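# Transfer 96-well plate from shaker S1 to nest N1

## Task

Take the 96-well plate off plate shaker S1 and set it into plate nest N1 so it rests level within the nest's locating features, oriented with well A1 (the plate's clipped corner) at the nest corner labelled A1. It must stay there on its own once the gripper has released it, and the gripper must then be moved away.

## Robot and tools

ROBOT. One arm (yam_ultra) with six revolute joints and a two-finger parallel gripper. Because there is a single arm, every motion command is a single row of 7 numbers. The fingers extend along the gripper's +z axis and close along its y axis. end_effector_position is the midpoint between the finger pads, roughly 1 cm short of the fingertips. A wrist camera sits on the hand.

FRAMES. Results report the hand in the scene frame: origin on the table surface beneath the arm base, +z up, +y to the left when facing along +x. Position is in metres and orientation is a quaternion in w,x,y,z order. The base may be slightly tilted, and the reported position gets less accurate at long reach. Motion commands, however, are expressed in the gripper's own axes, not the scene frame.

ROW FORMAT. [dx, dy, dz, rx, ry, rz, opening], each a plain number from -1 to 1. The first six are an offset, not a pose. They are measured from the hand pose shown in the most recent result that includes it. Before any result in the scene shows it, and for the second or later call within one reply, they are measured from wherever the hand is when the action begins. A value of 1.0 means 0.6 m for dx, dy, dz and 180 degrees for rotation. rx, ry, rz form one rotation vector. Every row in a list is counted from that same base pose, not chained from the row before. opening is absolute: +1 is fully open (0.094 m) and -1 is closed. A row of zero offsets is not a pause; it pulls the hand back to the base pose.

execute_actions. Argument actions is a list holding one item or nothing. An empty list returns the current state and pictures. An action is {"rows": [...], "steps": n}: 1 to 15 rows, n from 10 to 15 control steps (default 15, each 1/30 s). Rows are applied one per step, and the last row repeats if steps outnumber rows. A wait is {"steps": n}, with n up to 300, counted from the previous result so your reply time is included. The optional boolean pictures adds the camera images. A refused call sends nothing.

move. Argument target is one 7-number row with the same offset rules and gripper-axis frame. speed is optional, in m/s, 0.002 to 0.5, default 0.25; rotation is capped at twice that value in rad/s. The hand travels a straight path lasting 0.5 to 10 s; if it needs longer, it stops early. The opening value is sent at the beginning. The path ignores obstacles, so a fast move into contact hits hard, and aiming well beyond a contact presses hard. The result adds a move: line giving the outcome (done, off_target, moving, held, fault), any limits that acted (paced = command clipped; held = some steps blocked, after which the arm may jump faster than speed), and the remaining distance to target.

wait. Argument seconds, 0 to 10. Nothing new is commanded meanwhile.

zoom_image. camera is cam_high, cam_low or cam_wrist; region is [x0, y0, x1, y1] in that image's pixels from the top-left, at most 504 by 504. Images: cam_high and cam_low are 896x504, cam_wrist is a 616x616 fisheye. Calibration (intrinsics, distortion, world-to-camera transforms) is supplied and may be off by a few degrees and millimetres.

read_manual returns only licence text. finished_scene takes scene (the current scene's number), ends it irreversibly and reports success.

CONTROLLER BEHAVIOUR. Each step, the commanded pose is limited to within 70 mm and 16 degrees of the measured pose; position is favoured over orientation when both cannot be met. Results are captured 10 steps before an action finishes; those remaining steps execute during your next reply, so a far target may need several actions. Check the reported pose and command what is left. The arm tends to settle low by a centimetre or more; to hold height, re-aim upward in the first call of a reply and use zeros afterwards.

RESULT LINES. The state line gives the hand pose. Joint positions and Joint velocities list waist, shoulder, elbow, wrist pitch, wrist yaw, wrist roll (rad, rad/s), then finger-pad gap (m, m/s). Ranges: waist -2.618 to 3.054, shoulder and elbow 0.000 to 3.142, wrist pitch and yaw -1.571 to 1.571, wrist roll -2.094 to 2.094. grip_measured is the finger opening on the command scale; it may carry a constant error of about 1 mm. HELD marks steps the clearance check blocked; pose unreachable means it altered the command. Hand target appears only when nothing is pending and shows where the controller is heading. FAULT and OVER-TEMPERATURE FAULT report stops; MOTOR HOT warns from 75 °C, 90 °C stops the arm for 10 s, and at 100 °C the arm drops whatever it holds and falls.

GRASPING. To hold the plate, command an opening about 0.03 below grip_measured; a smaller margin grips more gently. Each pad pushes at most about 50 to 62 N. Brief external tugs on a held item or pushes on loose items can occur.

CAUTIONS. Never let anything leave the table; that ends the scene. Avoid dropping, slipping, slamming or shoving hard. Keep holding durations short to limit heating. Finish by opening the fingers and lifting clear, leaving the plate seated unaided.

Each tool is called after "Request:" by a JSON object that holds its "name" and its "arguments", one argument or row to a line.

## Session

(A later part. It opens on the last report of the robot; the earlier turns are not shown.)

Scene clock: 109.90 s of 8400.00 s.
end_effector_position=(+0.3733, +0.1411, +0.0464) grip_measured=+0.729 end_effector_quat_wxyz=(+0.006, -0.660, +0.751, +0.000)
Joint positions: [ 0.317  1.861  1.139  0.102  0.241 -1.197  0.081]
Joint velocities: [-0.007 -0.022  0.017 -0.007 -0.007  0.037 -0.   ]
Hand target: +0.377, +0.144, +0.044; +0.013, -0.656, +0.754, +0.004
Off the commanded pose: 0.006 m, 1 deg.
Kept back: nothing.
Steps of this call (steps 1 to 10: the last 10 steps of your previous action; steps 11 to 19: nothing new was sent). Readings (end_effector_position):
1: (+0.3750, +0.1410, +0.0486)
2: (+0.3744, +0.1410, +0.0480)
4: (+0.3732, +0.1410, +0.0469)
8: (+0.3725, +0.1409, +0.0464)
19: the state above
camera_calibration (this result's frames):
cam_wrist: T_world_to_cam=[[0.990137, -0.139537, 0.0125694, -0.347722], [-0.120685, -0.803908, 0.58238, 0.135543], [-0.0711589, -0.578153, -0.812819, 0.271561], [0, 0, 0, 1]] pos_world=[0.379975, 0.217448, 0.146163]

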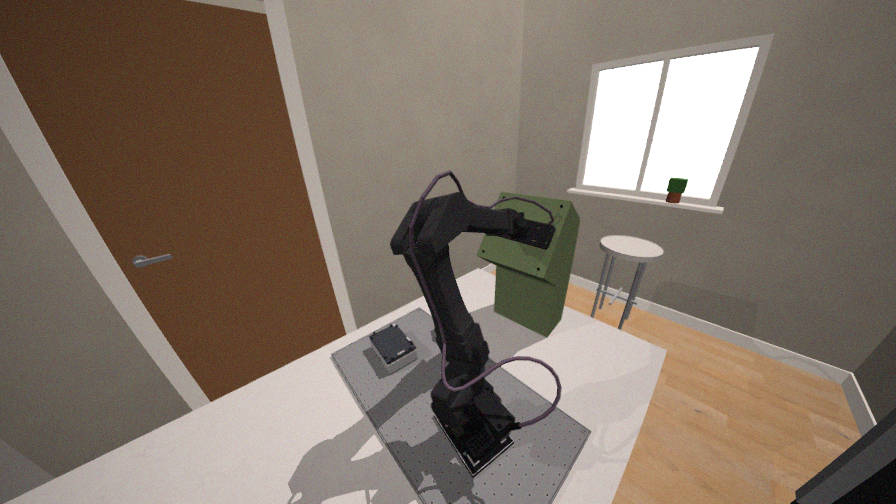

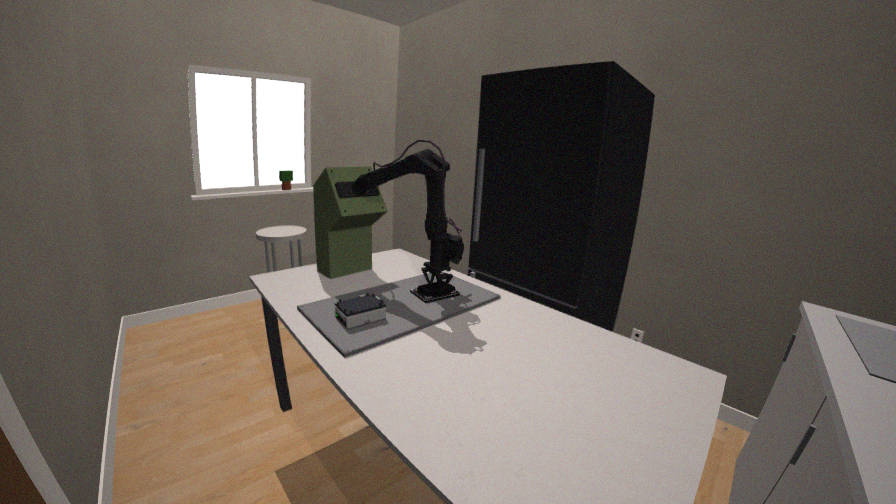

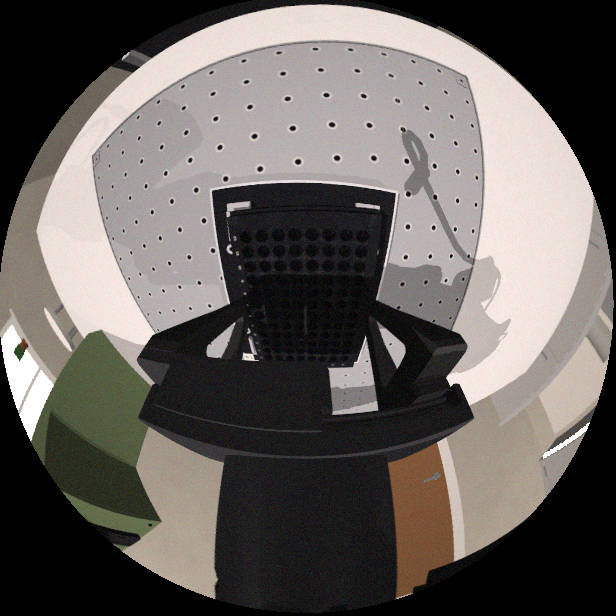

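Request:
{"name": "execute_actions", "arguments": {
  "actions": [
    {"rows": [[-0.0059, -0.0051, 0.005, 0.0012, -0.0052, 0.0047, 0.68]], "steps": 12}
  ]
}}

Request:
{"name": "wait", "arguments": {
  "seconds": 0.3
}}

Request:
{"name": "zoom_image", "arguments": {
  "camera": "cam_wrist",
  "region": [200, 160, 410, 290]
}}

Scene clock: 111.00 s of 8400.00 s.
end_effector_position=(+0.3734, +0.1411, +0.0464) grip_measured=+0.729 end_effector_quat_wxyz=(+0.006, -0.660, +0.751, +0.000)
Joint positions: [ 0.317  1.861  1.139  0.102  0.241 -1.197  0.081]
Joint velocities: [ 0.012  0.007 -0.002 -0.051  0.022 -0.022 -0.001]
Steps of this call (steps 1 to 31: nothing new was sent; steps 32 to 33: the first 2 steps of this action). Readings (end_effector_position):
32: (+0.3734, +0.1411, +0.0464)
33: the state above

Scene clock: 111.63 s of 8400.00 s.
end_effector_position=(+0.3735, +0.1412, +0.0464) grip_measured=+0.729 end_effector_quat_wxyz=(+0.006, -0.659, +0.752, +0.000)
Joint positions: [ 0.317  1.861  1.139  0.103  0.241 -1.195  0.081]
Joint velocities: [-0.017 -0.007  0.002  0.037 -0.037 -0.022  0.   ]
Hand target: +0.377, +0.144, +0.044; +0.014, -0.655, +0.756, +0.004
Off the commanded pose: 0.005 m, 1 deg.
Kept back: nothing.
Steps of this call (steps 1 to 10: the last 10 steps of your previous action; steps 11 to 19: nothing new was sent). Readings (end_effector_position):
1: (+0.3734, +0.1411, +0.0464)
2: (+0.3734, +0.1411, +0.0464)
4: (+0.3735, +0.1412, +0.0464)
8: (+0.3735, +0.1412, +0.0464)
19: the state above
camera_calibration (this result's frames):
cam_wrist: T_world_to_cam=[[0.989834, -0.141612, 0.0132356, -0.347519], [-0.122777, -0.803769, 0.582135, 0.136373], [-0.0717992, -0.577842, -0.812984, 0.271804], [0, 0, 0, 1]] pos_world=[0.380245, 0.217459, 0.146185]

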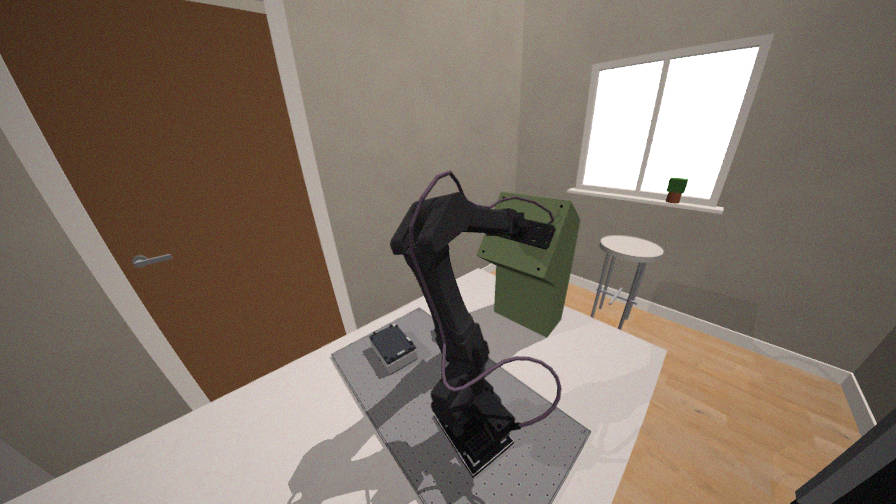

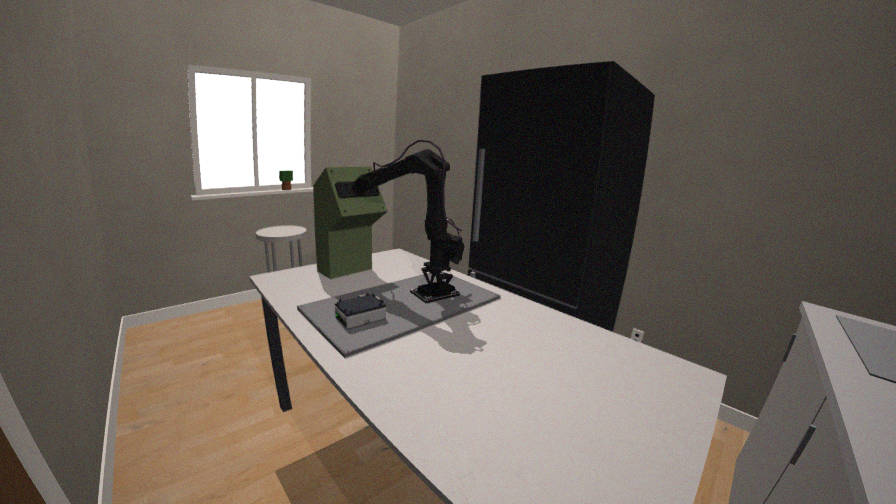

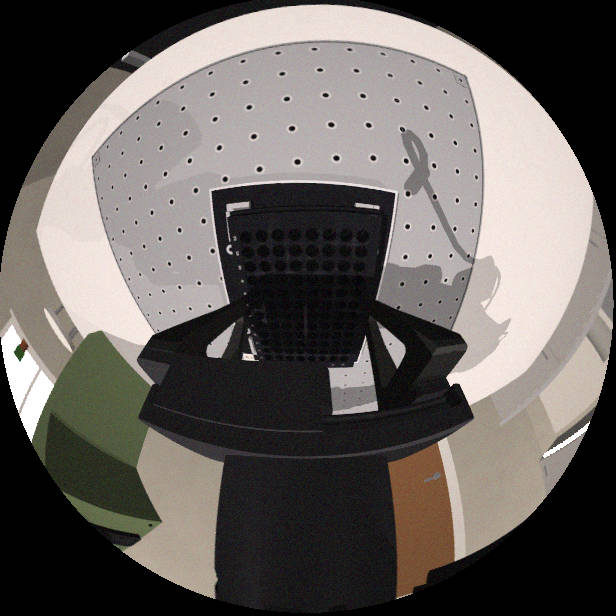

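Region (200, 160, 410, 290) of cam_wrist's 616x616 image, scaled by 2.400, with more detail than that image has; it fills the top 312 rows of this view, and the rest is white.

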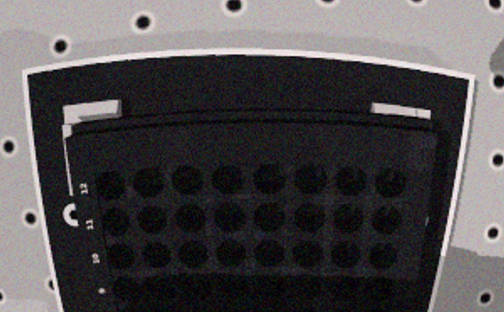

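Request:
{"name": "zoom_image", "arguments": {
  "camera": "cam_wrist",
  "region": [210, 185, 290, 245]
}}

Request:
{"name": "zoom_image", "arguments": {
  "camera": "cam_wrist",
  "region": [320, 185, 400, 245]
}}

Region (210, 185, 290, 245) of cam_wrist's 616x616 image, scaled by 6.300, with more detail than that image has; it fills the top 378 rows of this view, and the rest is white.

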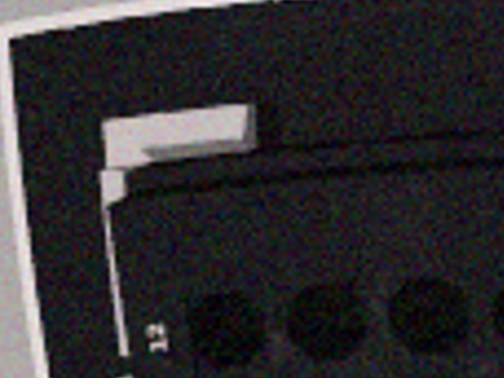

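Region (320, 185, 400, 245) of cam_wrist's 616x616 image, scaled by 6.300, with more detail than that image has; it fills the top 378 rows of this view, and the rest is white.

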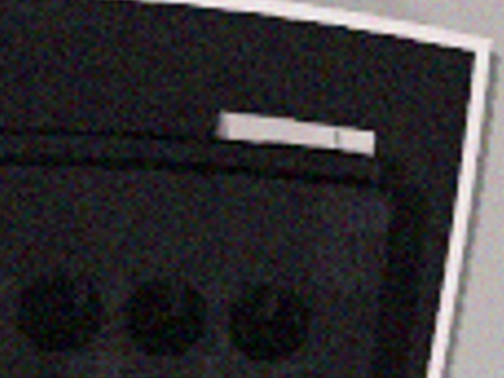

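Request:
{"name": "execute_actions", "arguments": {
  "actions": [
    {"rows": [[0.0062, -0.0064, 0.005, 0.0029, 0.0076, 0.0067, 0.68]], "steps": 12}
  ]
}}

Request:
{"name": "wait", "arguments": {
  "seconds": 0.3
}}

Request:
{"name": "zoom_image", "arguments": {
  "camera": "cam_wrist",
  "region": [200, 160, 410, 290]
}}

Scene clock: 115.07 s of 8400.00 s.
end_effector_position=(+0.3738, +0.1398, +0.0464) grip_measured=+0.729 end_effector_quat_wxyz=(+0.005, -0.658, +0.753, -0.003)
Joint positions: [ 0.317  1.861  1.139  0.103  0.249 -1.192  0.081]
Joint velocities: [ 0.017 -0.017  0.002 -0.007  0.154  0.051 -0.001]
Steps of this call (steps 1 to 90: nothing new was sent; then 0.37 s passed at rest; steps 91 to 92: the first 2 steps of this action). Readings (end_effector_position):
91: (+0.3737, +0.1406, +0.0464)
92: the state above

Scene clock: 115.70 s of 8400.00 s.
end_effector_position=(+0.3746, +0.1366, +0.0464) grip_measured=+0.729 end_effector_quat_wxyz=(+0.000, -0.655, +0.755, -0.012)
Joint positions: [ 0.317  1.861  1.139  0.103  0.267 -1.184  0.081]
Joint velocities: [-0.007  0.007 -0.007  0.022 -0.007 -0.022  0.   ]
Hand target: +0.377, +0.137, +0.043; +0.000, -0.651, +0.759, -0.011
Off the commanded pose: 0.004 m, 1 deg.
Kept back: nothing.
Steps of this call (steps 1 to 10: the last 10 steps of your previous action; steps 11 to 19: nothing new was sent). Readings (end_effector_position):
1: (+0.3740, +0.1391, +0.0464)
2: (+0.3742, +0.1385, +0.0464)
4: (+0.3743, +0.1379, +0.0464)
8: (+0.3745, +0.1371, +0.0464)
19: the state above
camera_calibration (this result's frames):
cam_wrist: T_world_to_cam=[[0.988104, -0.152009, 0.0233098, -0.347687], [-0.135311, -0.787318, 0.601516, 0.134383], [-0.0730837, -0.597514, -0.798521, 0.27178], [0, 0, 0, 1]] pos_world=[0.381597, 0.215343, 0.144294]

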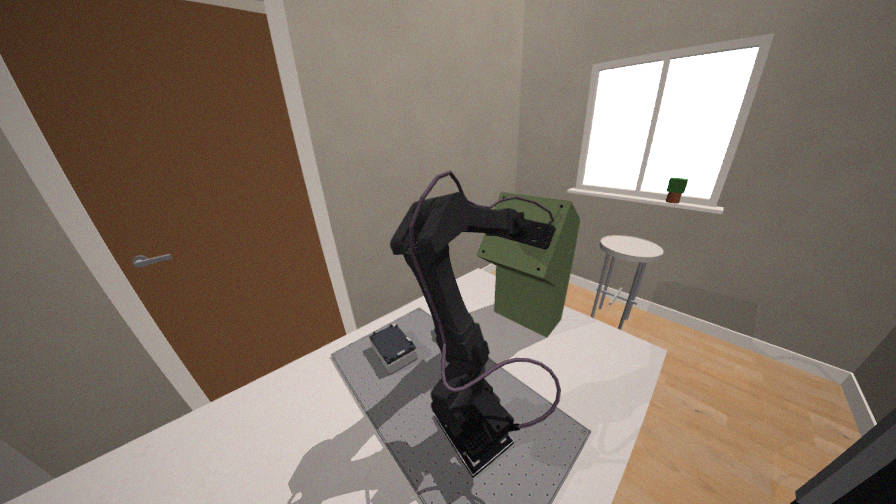

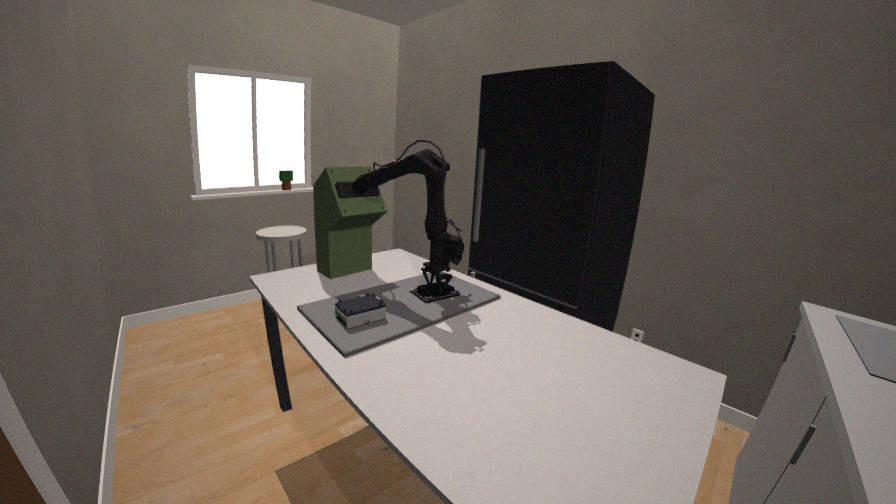

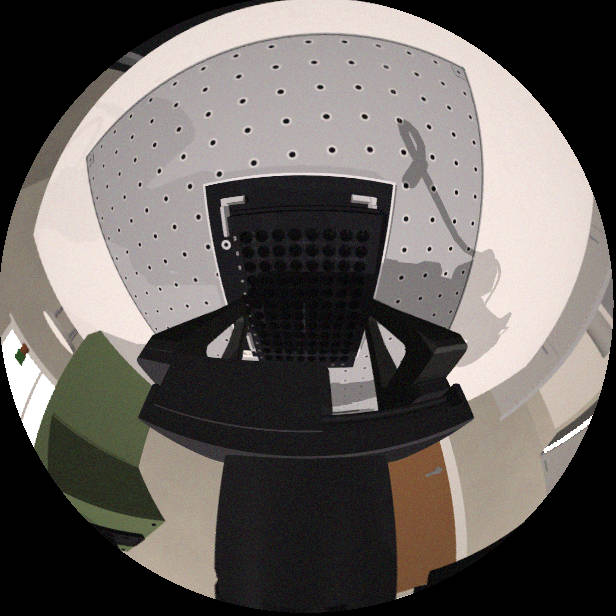

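Region (200, 160, 410, 290) of cam_wrist's 616x616 image, scaled by 2.400, with more detail than that image has; it fills the top 312 rows of this view, and the rest is white.

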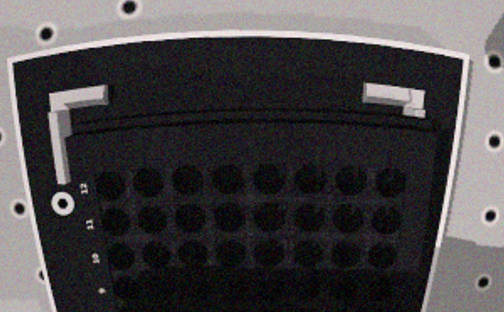

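Request:
{"name": "execute_actions", "arguments": {
  "actions": [
    {"rows": [[-0.0109, -0.0027, 0.0049, -0.0012, -0.0106, 0.0, 0.68]], "steps": 12}
  ]
}}

Request:
{"name": "wait", "arguments": {
  "seconds": 0.3
}}

Request:
{"name": "zoom_image", "arguments": {
  "camera": "cam_wrist",
  "region": [200, 160, 410, 290]
}}

Scene clock: 117.67 s of 8400.00 s.
end_effector_position=(+0.3745, +0.1374, +0.0464) grip_measured=+0.729 end_effector_quat_wxyz=(+0.002, -0.655, +0.755, -0.010)
Joint positions: [ 0.317  1.861  1.139  0.103  0.263 -1.184  0.081]
Joint velocities: [-0.012 -0.002  0.022  0.11  -0.051  0.007 -0.001]
Steps of this call (steps 1 to 57: nothing new was sent; steps 58 to 59: the first 2 steps of this action). Readings (end_effector_position):
58: (+0.3746, +0.1369, +0.0464)
59: the state above

Scene clock: 118.30 s of 8400.00 s.
end_effector_position=(+0.3741, +0.1396, +0.0464) grip_measured=+0.729 end_effector_quat_wxyz=(+0.005, -0.655, +0.756, -0.004)
Joint positions: [ 0.317  1.861  1.139  0.103  0.251 -1.184  0.081]
Joint velocities: [-0.007 -0.012  0.012 -0.007 -0.095 -0.037 -0.001]
Hand target: +0.377, +0.143, +0.044; +0.012, -0.655, +0.755, +0.001
Off the commanded pose: 0.005 m, 1 deg.
Kept back: nothing.
Steps of this call (steps 1 to 10: the last 10 steps of your previous action; steps 11 to 19: nothing new was sent). Readings (end_effector_position):
1: (+0.3744, +0.1379, +0.0464)
2: (+0.3743, +0.1383, +0.0464)
4: (+0.3743, +0.1388, +0.0464)
8: (+0.3742, +0.1392, +0.0464)
19: the state above
camera_calibration (this result's frames):
cam_wrist: T_world_to_cam=[[0.988174, -0.152334, 0.0175002, -0.346412], [-0.133311, -0.797121, 0.58892, 0.137854], [-0.0757626, -0.584288, -0.808002, 0.273071], [0, 0, 0, 1]] pos_world=[0.381382, 0.216668, 0.145519]

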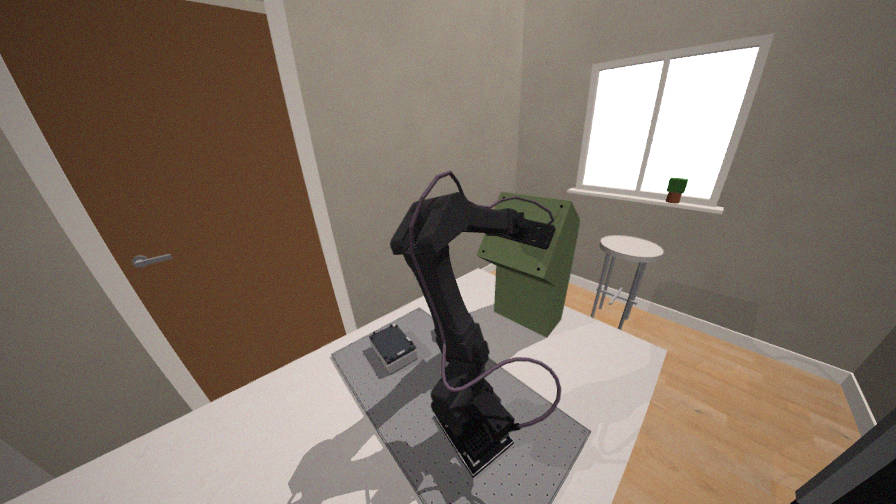

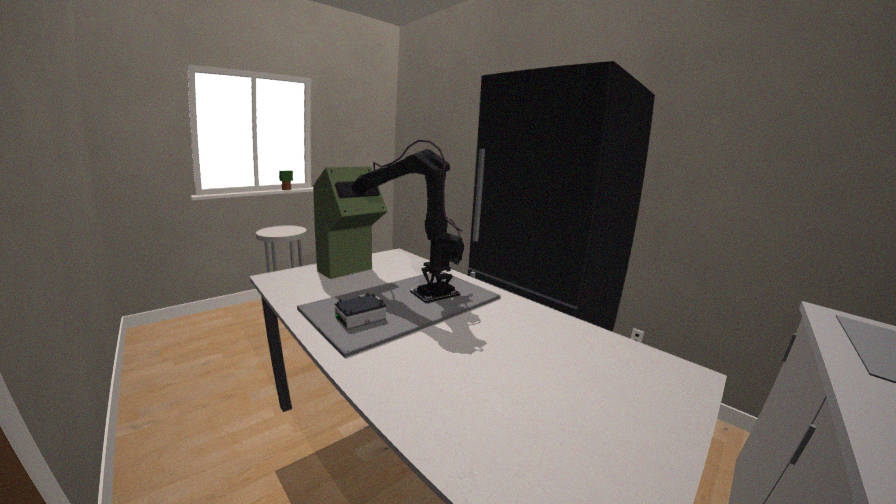

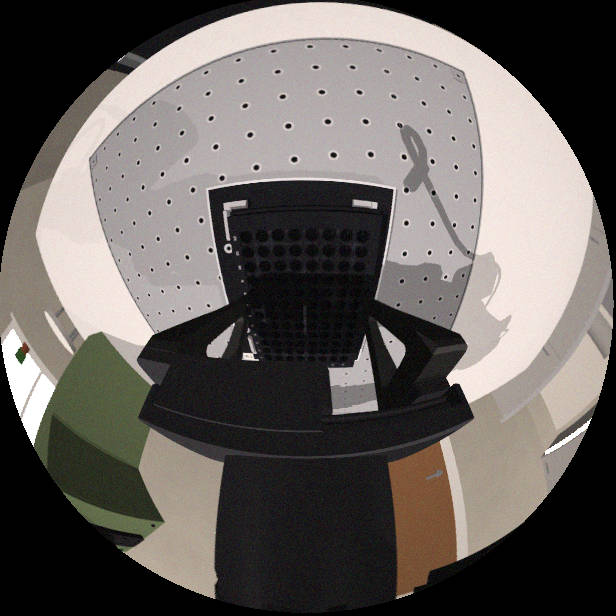

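Region (200, 160, 410, 290) of cam_wrist's 616x616 image, scaled by 2.400, with more detail than that image has; it fills the top 312 rows of this view, and the rest is white.

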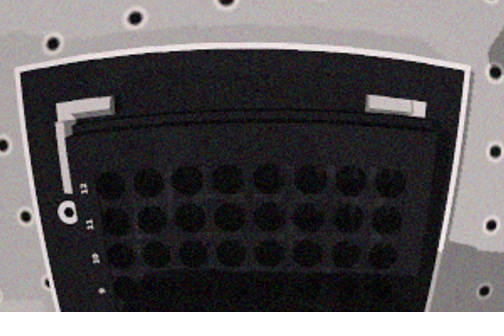

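Request:
{"name": "zoom_image", "arguments": {
  "camera": "cam_wrist",
  "region": [210, 185, 290, 245]
}}

Request:
{"name": "zoom_image", "arguments": {
  "camera": "cam_wrist",
  "region": [320, 185, 400, 245]
}}

Region (210, 185, 290, 245) of cam_wrist's 616x616 image, scaled by 6.300, with more detail than that image has; it fills the top 378 rows of this view, and the rest is white.

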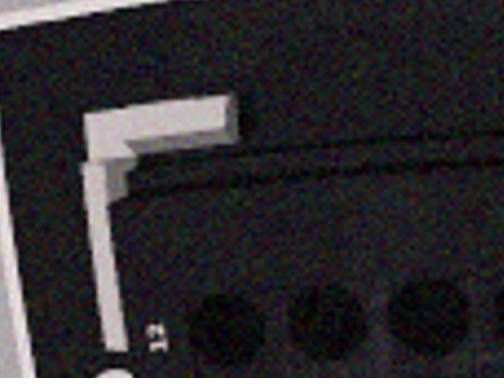

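Region (320, 185, 400, 245) of cam_wrist's 616x616 image, scaled by 6.300, with more detail than that image has; it fills the top 378 rows of this view, and the rest is white.

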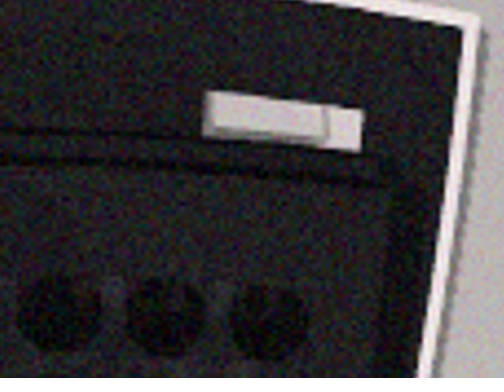

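Request:
{"name": "execute_actions", "arguments": {
  "actions": [
    {"rows": [[-0.004, 0.0004, 0.005, -0.003, -0.0037, 0.0, 0.68]], "steps": 12}
  ]
}}

Request:
{"name": "wait", "arguments": {
  "seconds": 0.3
}}

Request:
{"name": "zoom_image", "arguments": {
  "camera": "cam_wrist",
  "region": [200, 160, 410, 290]
}}

Scene clock: 122.07 s of 8400.00 s.
end_effector_position=(+0.3741, +0.1396, +0.0464) grip_measured=+0.729 end_effector_quat_wxyz=(+0.005, -0.655, +0.756, -0.004)
Joint positions: [ 0.317  1.861  1.139  0.103  0.251 -1.184  0.081]
Joint velocities: [-0.007  0.002 -0.007 -0.037 -0.007  0.007  0.001]
Steps of this call (steps 1 to 90: nothing new was sent; then 0.70 s passed at rest; steps 91 to 92: the first 2 steps of this action). Readings (end_effector_position):
91: (+0.3741, +0.1396, +0.0464)
92: the state above

Scene clock: 122.70 s of 8400.00 s.
end_effector_position=(+0.3741, +0.1396, +0.0464) grip_measured=+0.729 end_effector_quat_wxyz=(+0.005, -0.655, +0.756, -0.004)
Joint positions: [ 0.317  1.861  1.139  0.103  0.251 -1.184  0.081]
Joint velocities: [ 0.007 -0.017 -0.012 -0.037  0.051  0.022 -0.001]
Hand target: +0.374, +0.142, +0.043; +0.006, -0.655, +0.756, +0.003
Off the commanded pose: 0.004 m, 1 deg.
Kept back: nothing.
Steps of this call (steps 1 to 10: the last 10 steps of your previous action; steps 11 to 19: nothing new was sent). Readings (end_effector_position):
1: (+0.3741, +0.1396, +0.0464)
2: (+0.3741, +0.1396, +0.0464)
4: (+0.3741, +0.1396, +0.0464)
8: (+0.3741, +0.1396, +0.0464)
19: the state above
camera_calibration (this result's frames):
cam_wrist: T_world_to_cam=[[0.988174, -0.152334, 0.0175002, -0.346412], [-0.133311, -0.797121, 0.58892, 0.137854], [-0.0757626, -0.584288, -0.808002, 0.273071], [0, 0, 0, 1]] pos_world=[0.381382, 0.216668, 0.145519]

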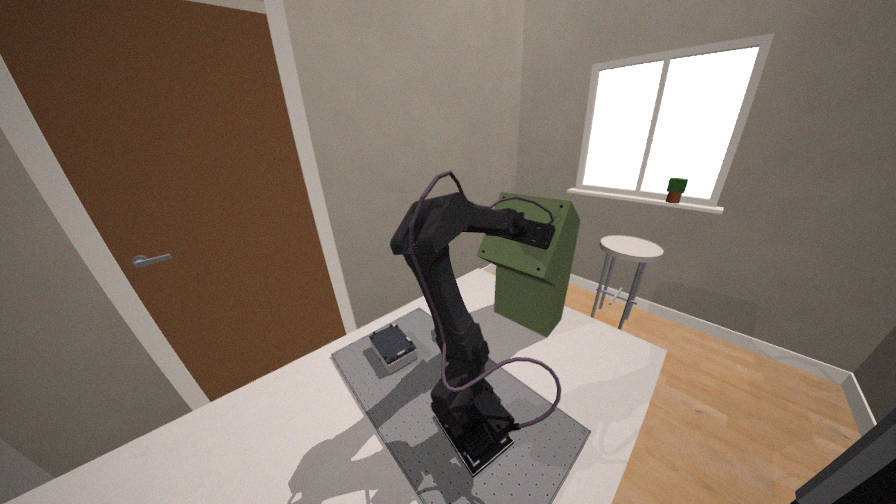

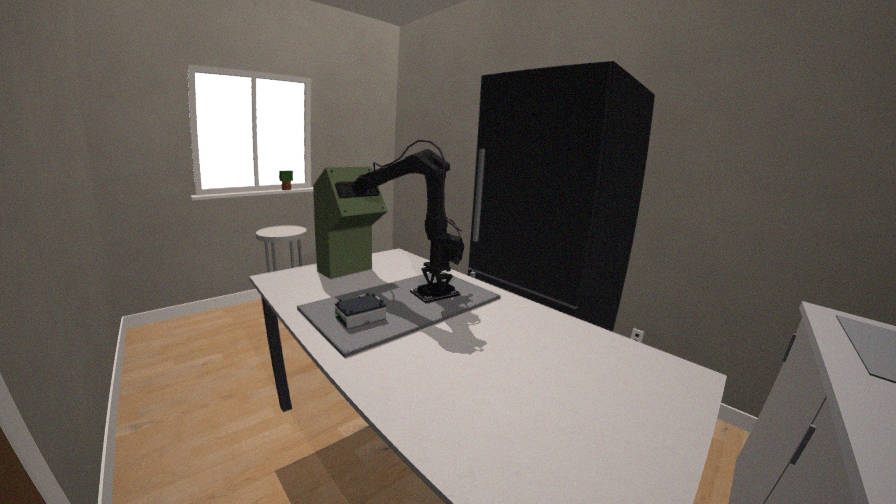

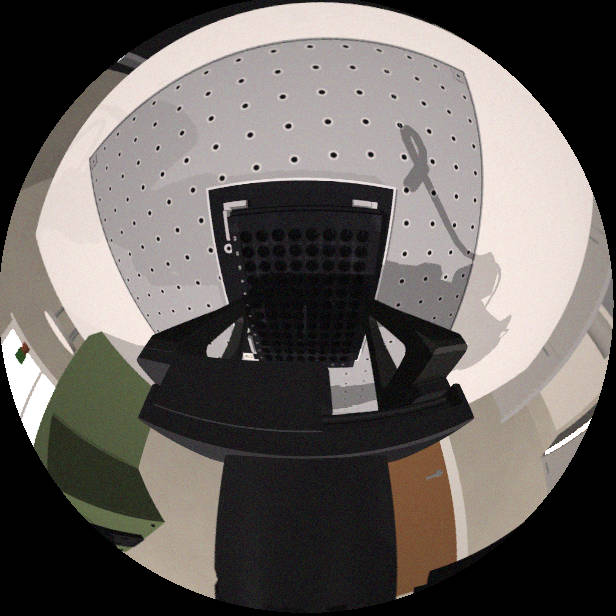

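Region (200, 160, 410, 290) of cam_wrist's 616x616 image, scaled by 2.400, with more detail than that image has; it fills the top 312 rows of this view, and the rest is white.

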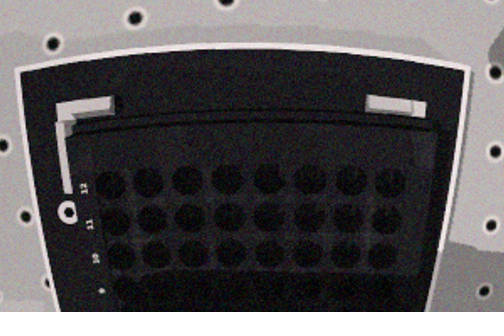

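Request:
{"name": "execute_actions", "arguments": {
  "actions": []
}}

Scene clock: 124.97 s of 8400.00 s.
end_effector_position=(+0.3741, +0.1396, +0.0464) grip_measured=+0.729 end_effector_quat_wxyz=(+0.005, -0.655, +0.756, -0.004)
Joint positions: [ 0.317  1.861  1.139  0.103  0.251 -1.184  0.081]
Joint velocities: [-0.007 -0.017 -0.002  0.066  0.022 -0.066 -0.001]
Hand target: +0.374, +0.142, +0.043; +0.006, -0.655, +0.756, +0.003
Off the commanded pose: 0.004 m, 1 deg.
Kept back: nothing.
Steps of this call (steps 1 to 68: nothing new was sent). Readings (end_effector_position):
1: (+0.3741, +0.1396, +0.0464)
2: (+0.3741, +0.1396, +0.0464)
4: (+0.3741, +0.1396, +0.0464)
8: (+0.3741, +0.1396, +0.0464)
68: the state above
camera_calibration (this result's frames):
cam_wrist: T_world_to_cam=[[0.988174, -0.152334, 0.0175002, -0.346412], [-0.133311, -0.797121, 0.58892, 0.137854], [-0.0757626, -0.584288, -0.808002, 0.273071], [0, 0, 0, 1]] pos_world=[0.381382, 0.216668, 0.145519]

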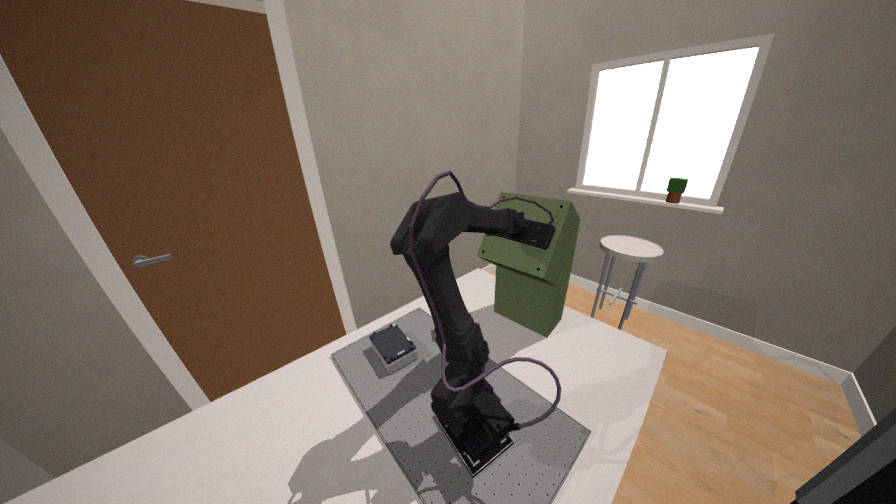

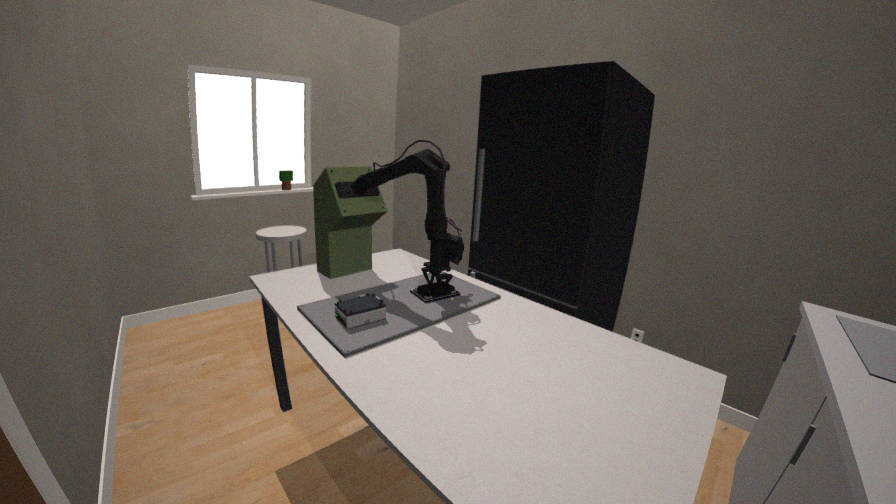

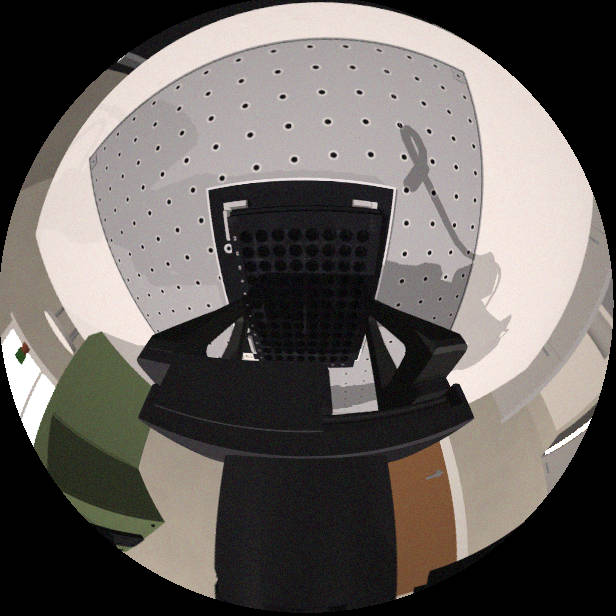

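Request:
{"name": "execute_actions", "arguments": {
  "actions": [
    {"rows": [[-0.0056,-0.0004,0.01125,0.0,-0.00515,0.0,0.68]], "steps": 13}
  ]
}}

Request:
{"name": "wait", "arguments": {
  "seconds": 0.3
}}

Request:
{"name": "zoom_image", "arguments": {
  "camera": "cam_wrist",
  "region": [200, 160, 410, 290]
}}

Scene clock: 127.80 s of 8400.00 s.
end_effector_position=(+0.3734, +0.1398, +0.0449) grip_measured=+0.729 end_effector_quat_wxyz=(+0.005, -0.655, +0.756, -0.005)
Joint positions: [ 0.317  1.866  1.139  0.11   0.251 -1.184  0.081]
Joint velocities: [-0.022  0.081  0.012  0.022  0.037 -0.037  0.   ]
Steps of this call (steps 1 to 82: nothing new was sent; steps 83 to 85: the first 3 steps of this action). Readings (end_effector_position):
83: (+0.3739, +0.1396, +0.0461)
84: (+0.3739, +0.1397, +0.0455)
85: the state above

Scene clock: 128.43 s of 8400.00 s.
end_effector_position=(+0.3708, +0.1398, +0.0427) grip_measured=+0.729 end_effector_quat_wxyz=(+0.003, -0.655, +0.755, -0.003)
Joint positions: [ 0.317  1.874  1.139  0.113  0.25  -1.184  0.081]
Joint velocities: [-0.002  0.007 -0.012 -0.051 -0.066  0.037 -0.001]
Hand target: +0.375, +0.143, +0.040; +0.011, -0.655, +0.755, +0.001
Off the commanded pose: 0.006 m, 1 deg.
Kept back: nothing.
Steps of this call (steps 1 to 10: the last 10 steps of your previous action; steps 11 to 19: nothing new was sent). Readings (end_effector_position):
1: (+0.3728, +0.1398, +0.0443)
2: (+0.3718, +0.1397, +0.0436)
4: (+0.3707, +0.1396, +0.0429)
8: (+0.3708, +0.1398, +0.0427)
19: the state above
camera_calibration (this result's frames):
cam_wrist: T_world_to_cam=[[0.988393, -0.151306, 0.013605, -0.343073], [-0.130111, -0.796888, 0.58995, 0.138476], [-0.0784217, -0.584873, -0.807325, 0.270975], [0, 0, 0, 1]] pos_world=[0.378358, 0.216926, 0.141738]

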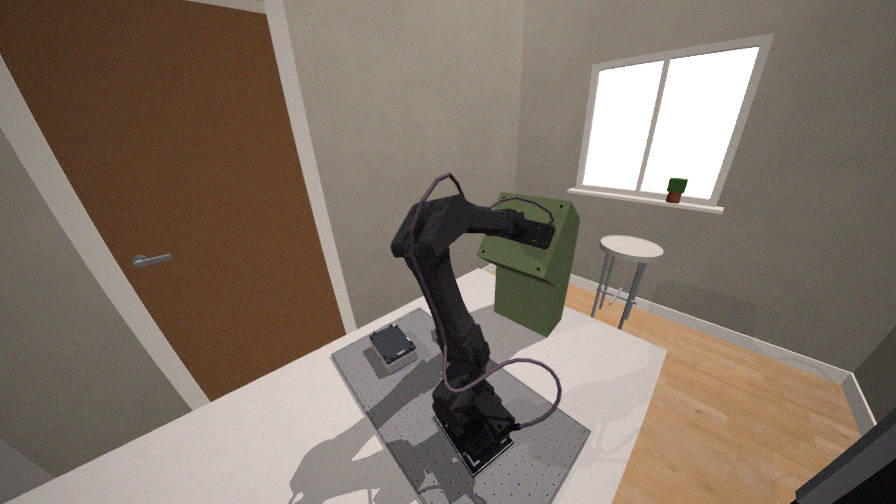

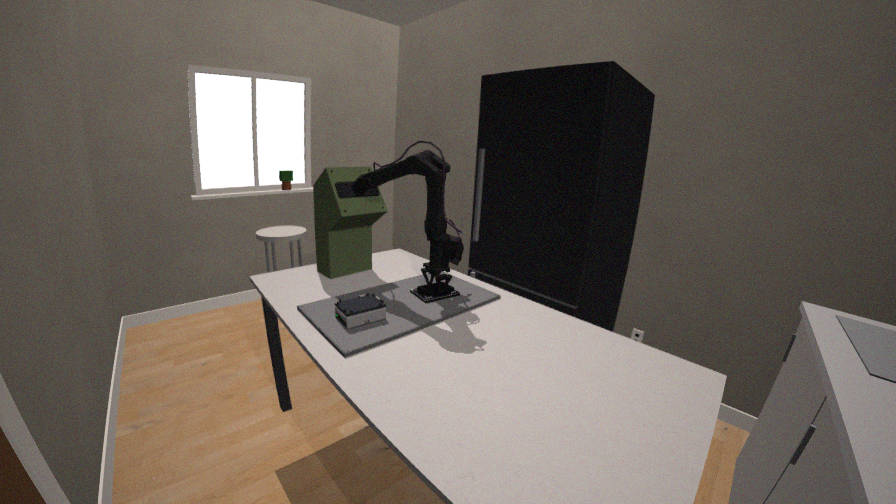

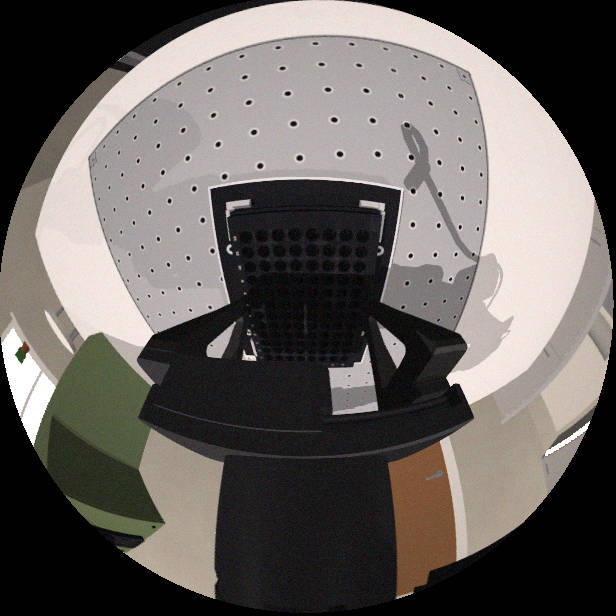

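Region (200, 160, 410, 290) of cam_wrist's 616x616 image, scaled by 2.400, with more detail than that image has; it fills the top 312 rows of this view, and the rest is white.

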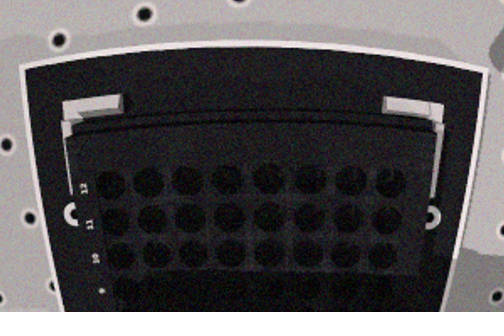

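Request:
{"name": "execute_actions", "arguments": {
  "actions": [
    {"rows": [[-0.0074,-0.0082,0.0050,0.0029,-0.0054,0.0,0.68]], "steps": 11}
  ]
}}

Request:
{"name": "wait", "arguments": {
  "seconds": 0.2
}}

Request:
{"name": "zoom_image", "arguments": {
  "camera": "cam_wrist",
  "region": [200, 160, 410, 290]
}}

Scene clock: 131.47 s of 8400.00 s.
end_effector_position=(+0.3708, +0.1398, +0.0427) grip_measured=+0.729 end_effector_quat_wxyz=(+0.003, -0.655, +0.755, -0.003)
Joint positions: [ 0.317  1.874  1.139  0.113  0.25  -1.184  0.081]
Joint velocities: [-0.007 -0.002 -0.007 -0.066  0.007 -0.022  0.   ]
Steps of this call (steps 1 to 90: nothing new was sent; step 91: the first step of this action). Readings (end_effector_position):
91: the state above

Scene clock: 132.00 s of 8400.00 s.
end_effector_position=(+0.3716, +0.1400, +0.0427) grip_measured=+0.729 end_effector_quat_wxyz=(+0.004, -0.655, +0.755, -0.004)
Joint positions: [ 0.317  1.874  1.139  0.116  0.25  -1.184  0.081]
Joint velocities: [ 0.007  0.007 -0.002  0.037 -0.037 -0.022 -0.   ]
Hand target: +0.376, +0.143, +0.040; +0.012, -0.655, +0.755, -0.001
Off the commanded pose: 0.007 m, 1 deg.
Kept back: nothing.
Steps of this call (steps 1 to 10: the last 10 steps of your previous action; steps 11 to 16: nothing new was sent). Readings (end_effector_position):
1: (+0.3709, +0.1398, +0.0427)
2: (+0.3710, +0.1398, +0.0427)
4: (+0.3713, +0.1399, +0.0427)
8: (+0.3715, +0.1399, +0.0427)
16: the state above
camera_calibration (this result's frames):
cam_wrist: T_world_to_cam=[[0.988217, -0.152148, 0.0166714, -0.34379], [-0.132682, -0.797258, 0.588877, 0.139791], [-0.0763052, -0.58415, -0.808051, 0.270306], [0, 0, 0, 1]] pos_world=[0.378913, 0.217042, 0.141833]

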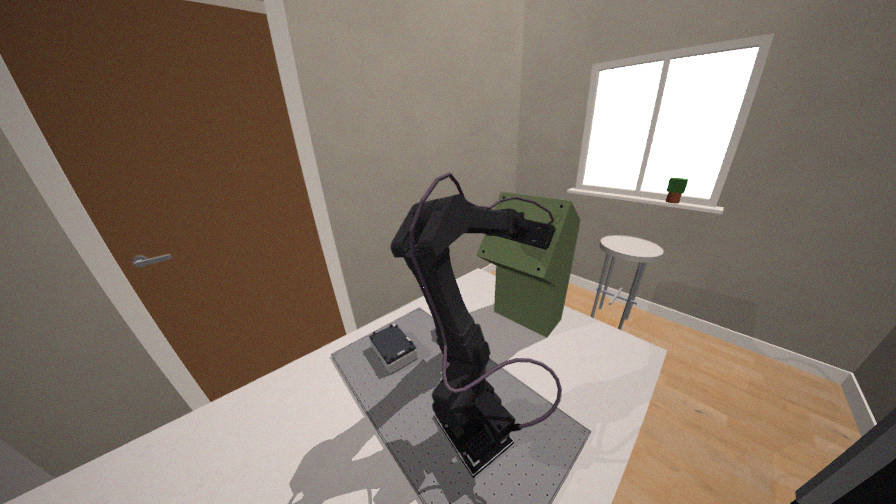

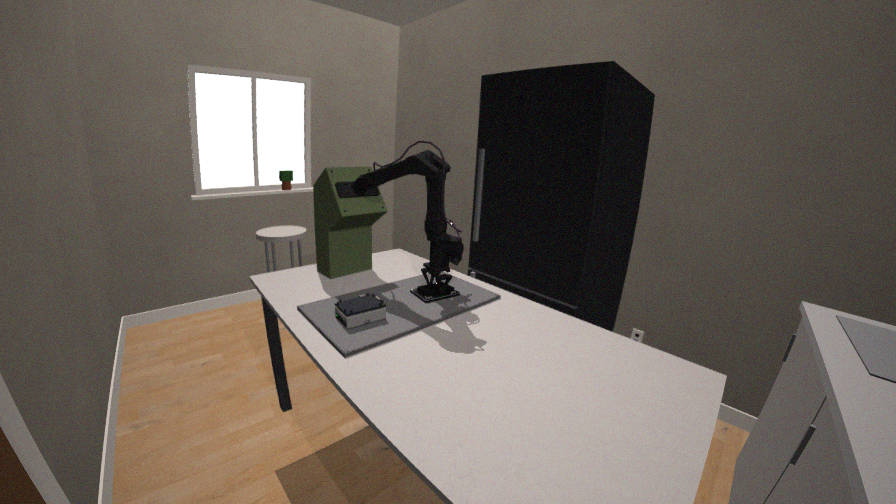

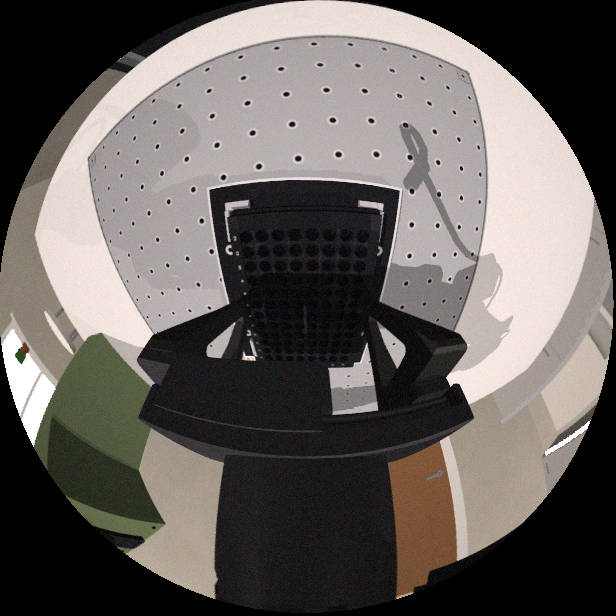

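Region (200, 160, 410, 290) of cam_wrist's 616x616 image, scaled by 2.400, with more detail than that image has; it fills the top 312 rows of this view, and the rest is white.

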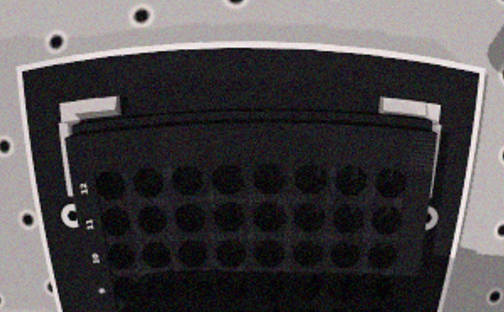

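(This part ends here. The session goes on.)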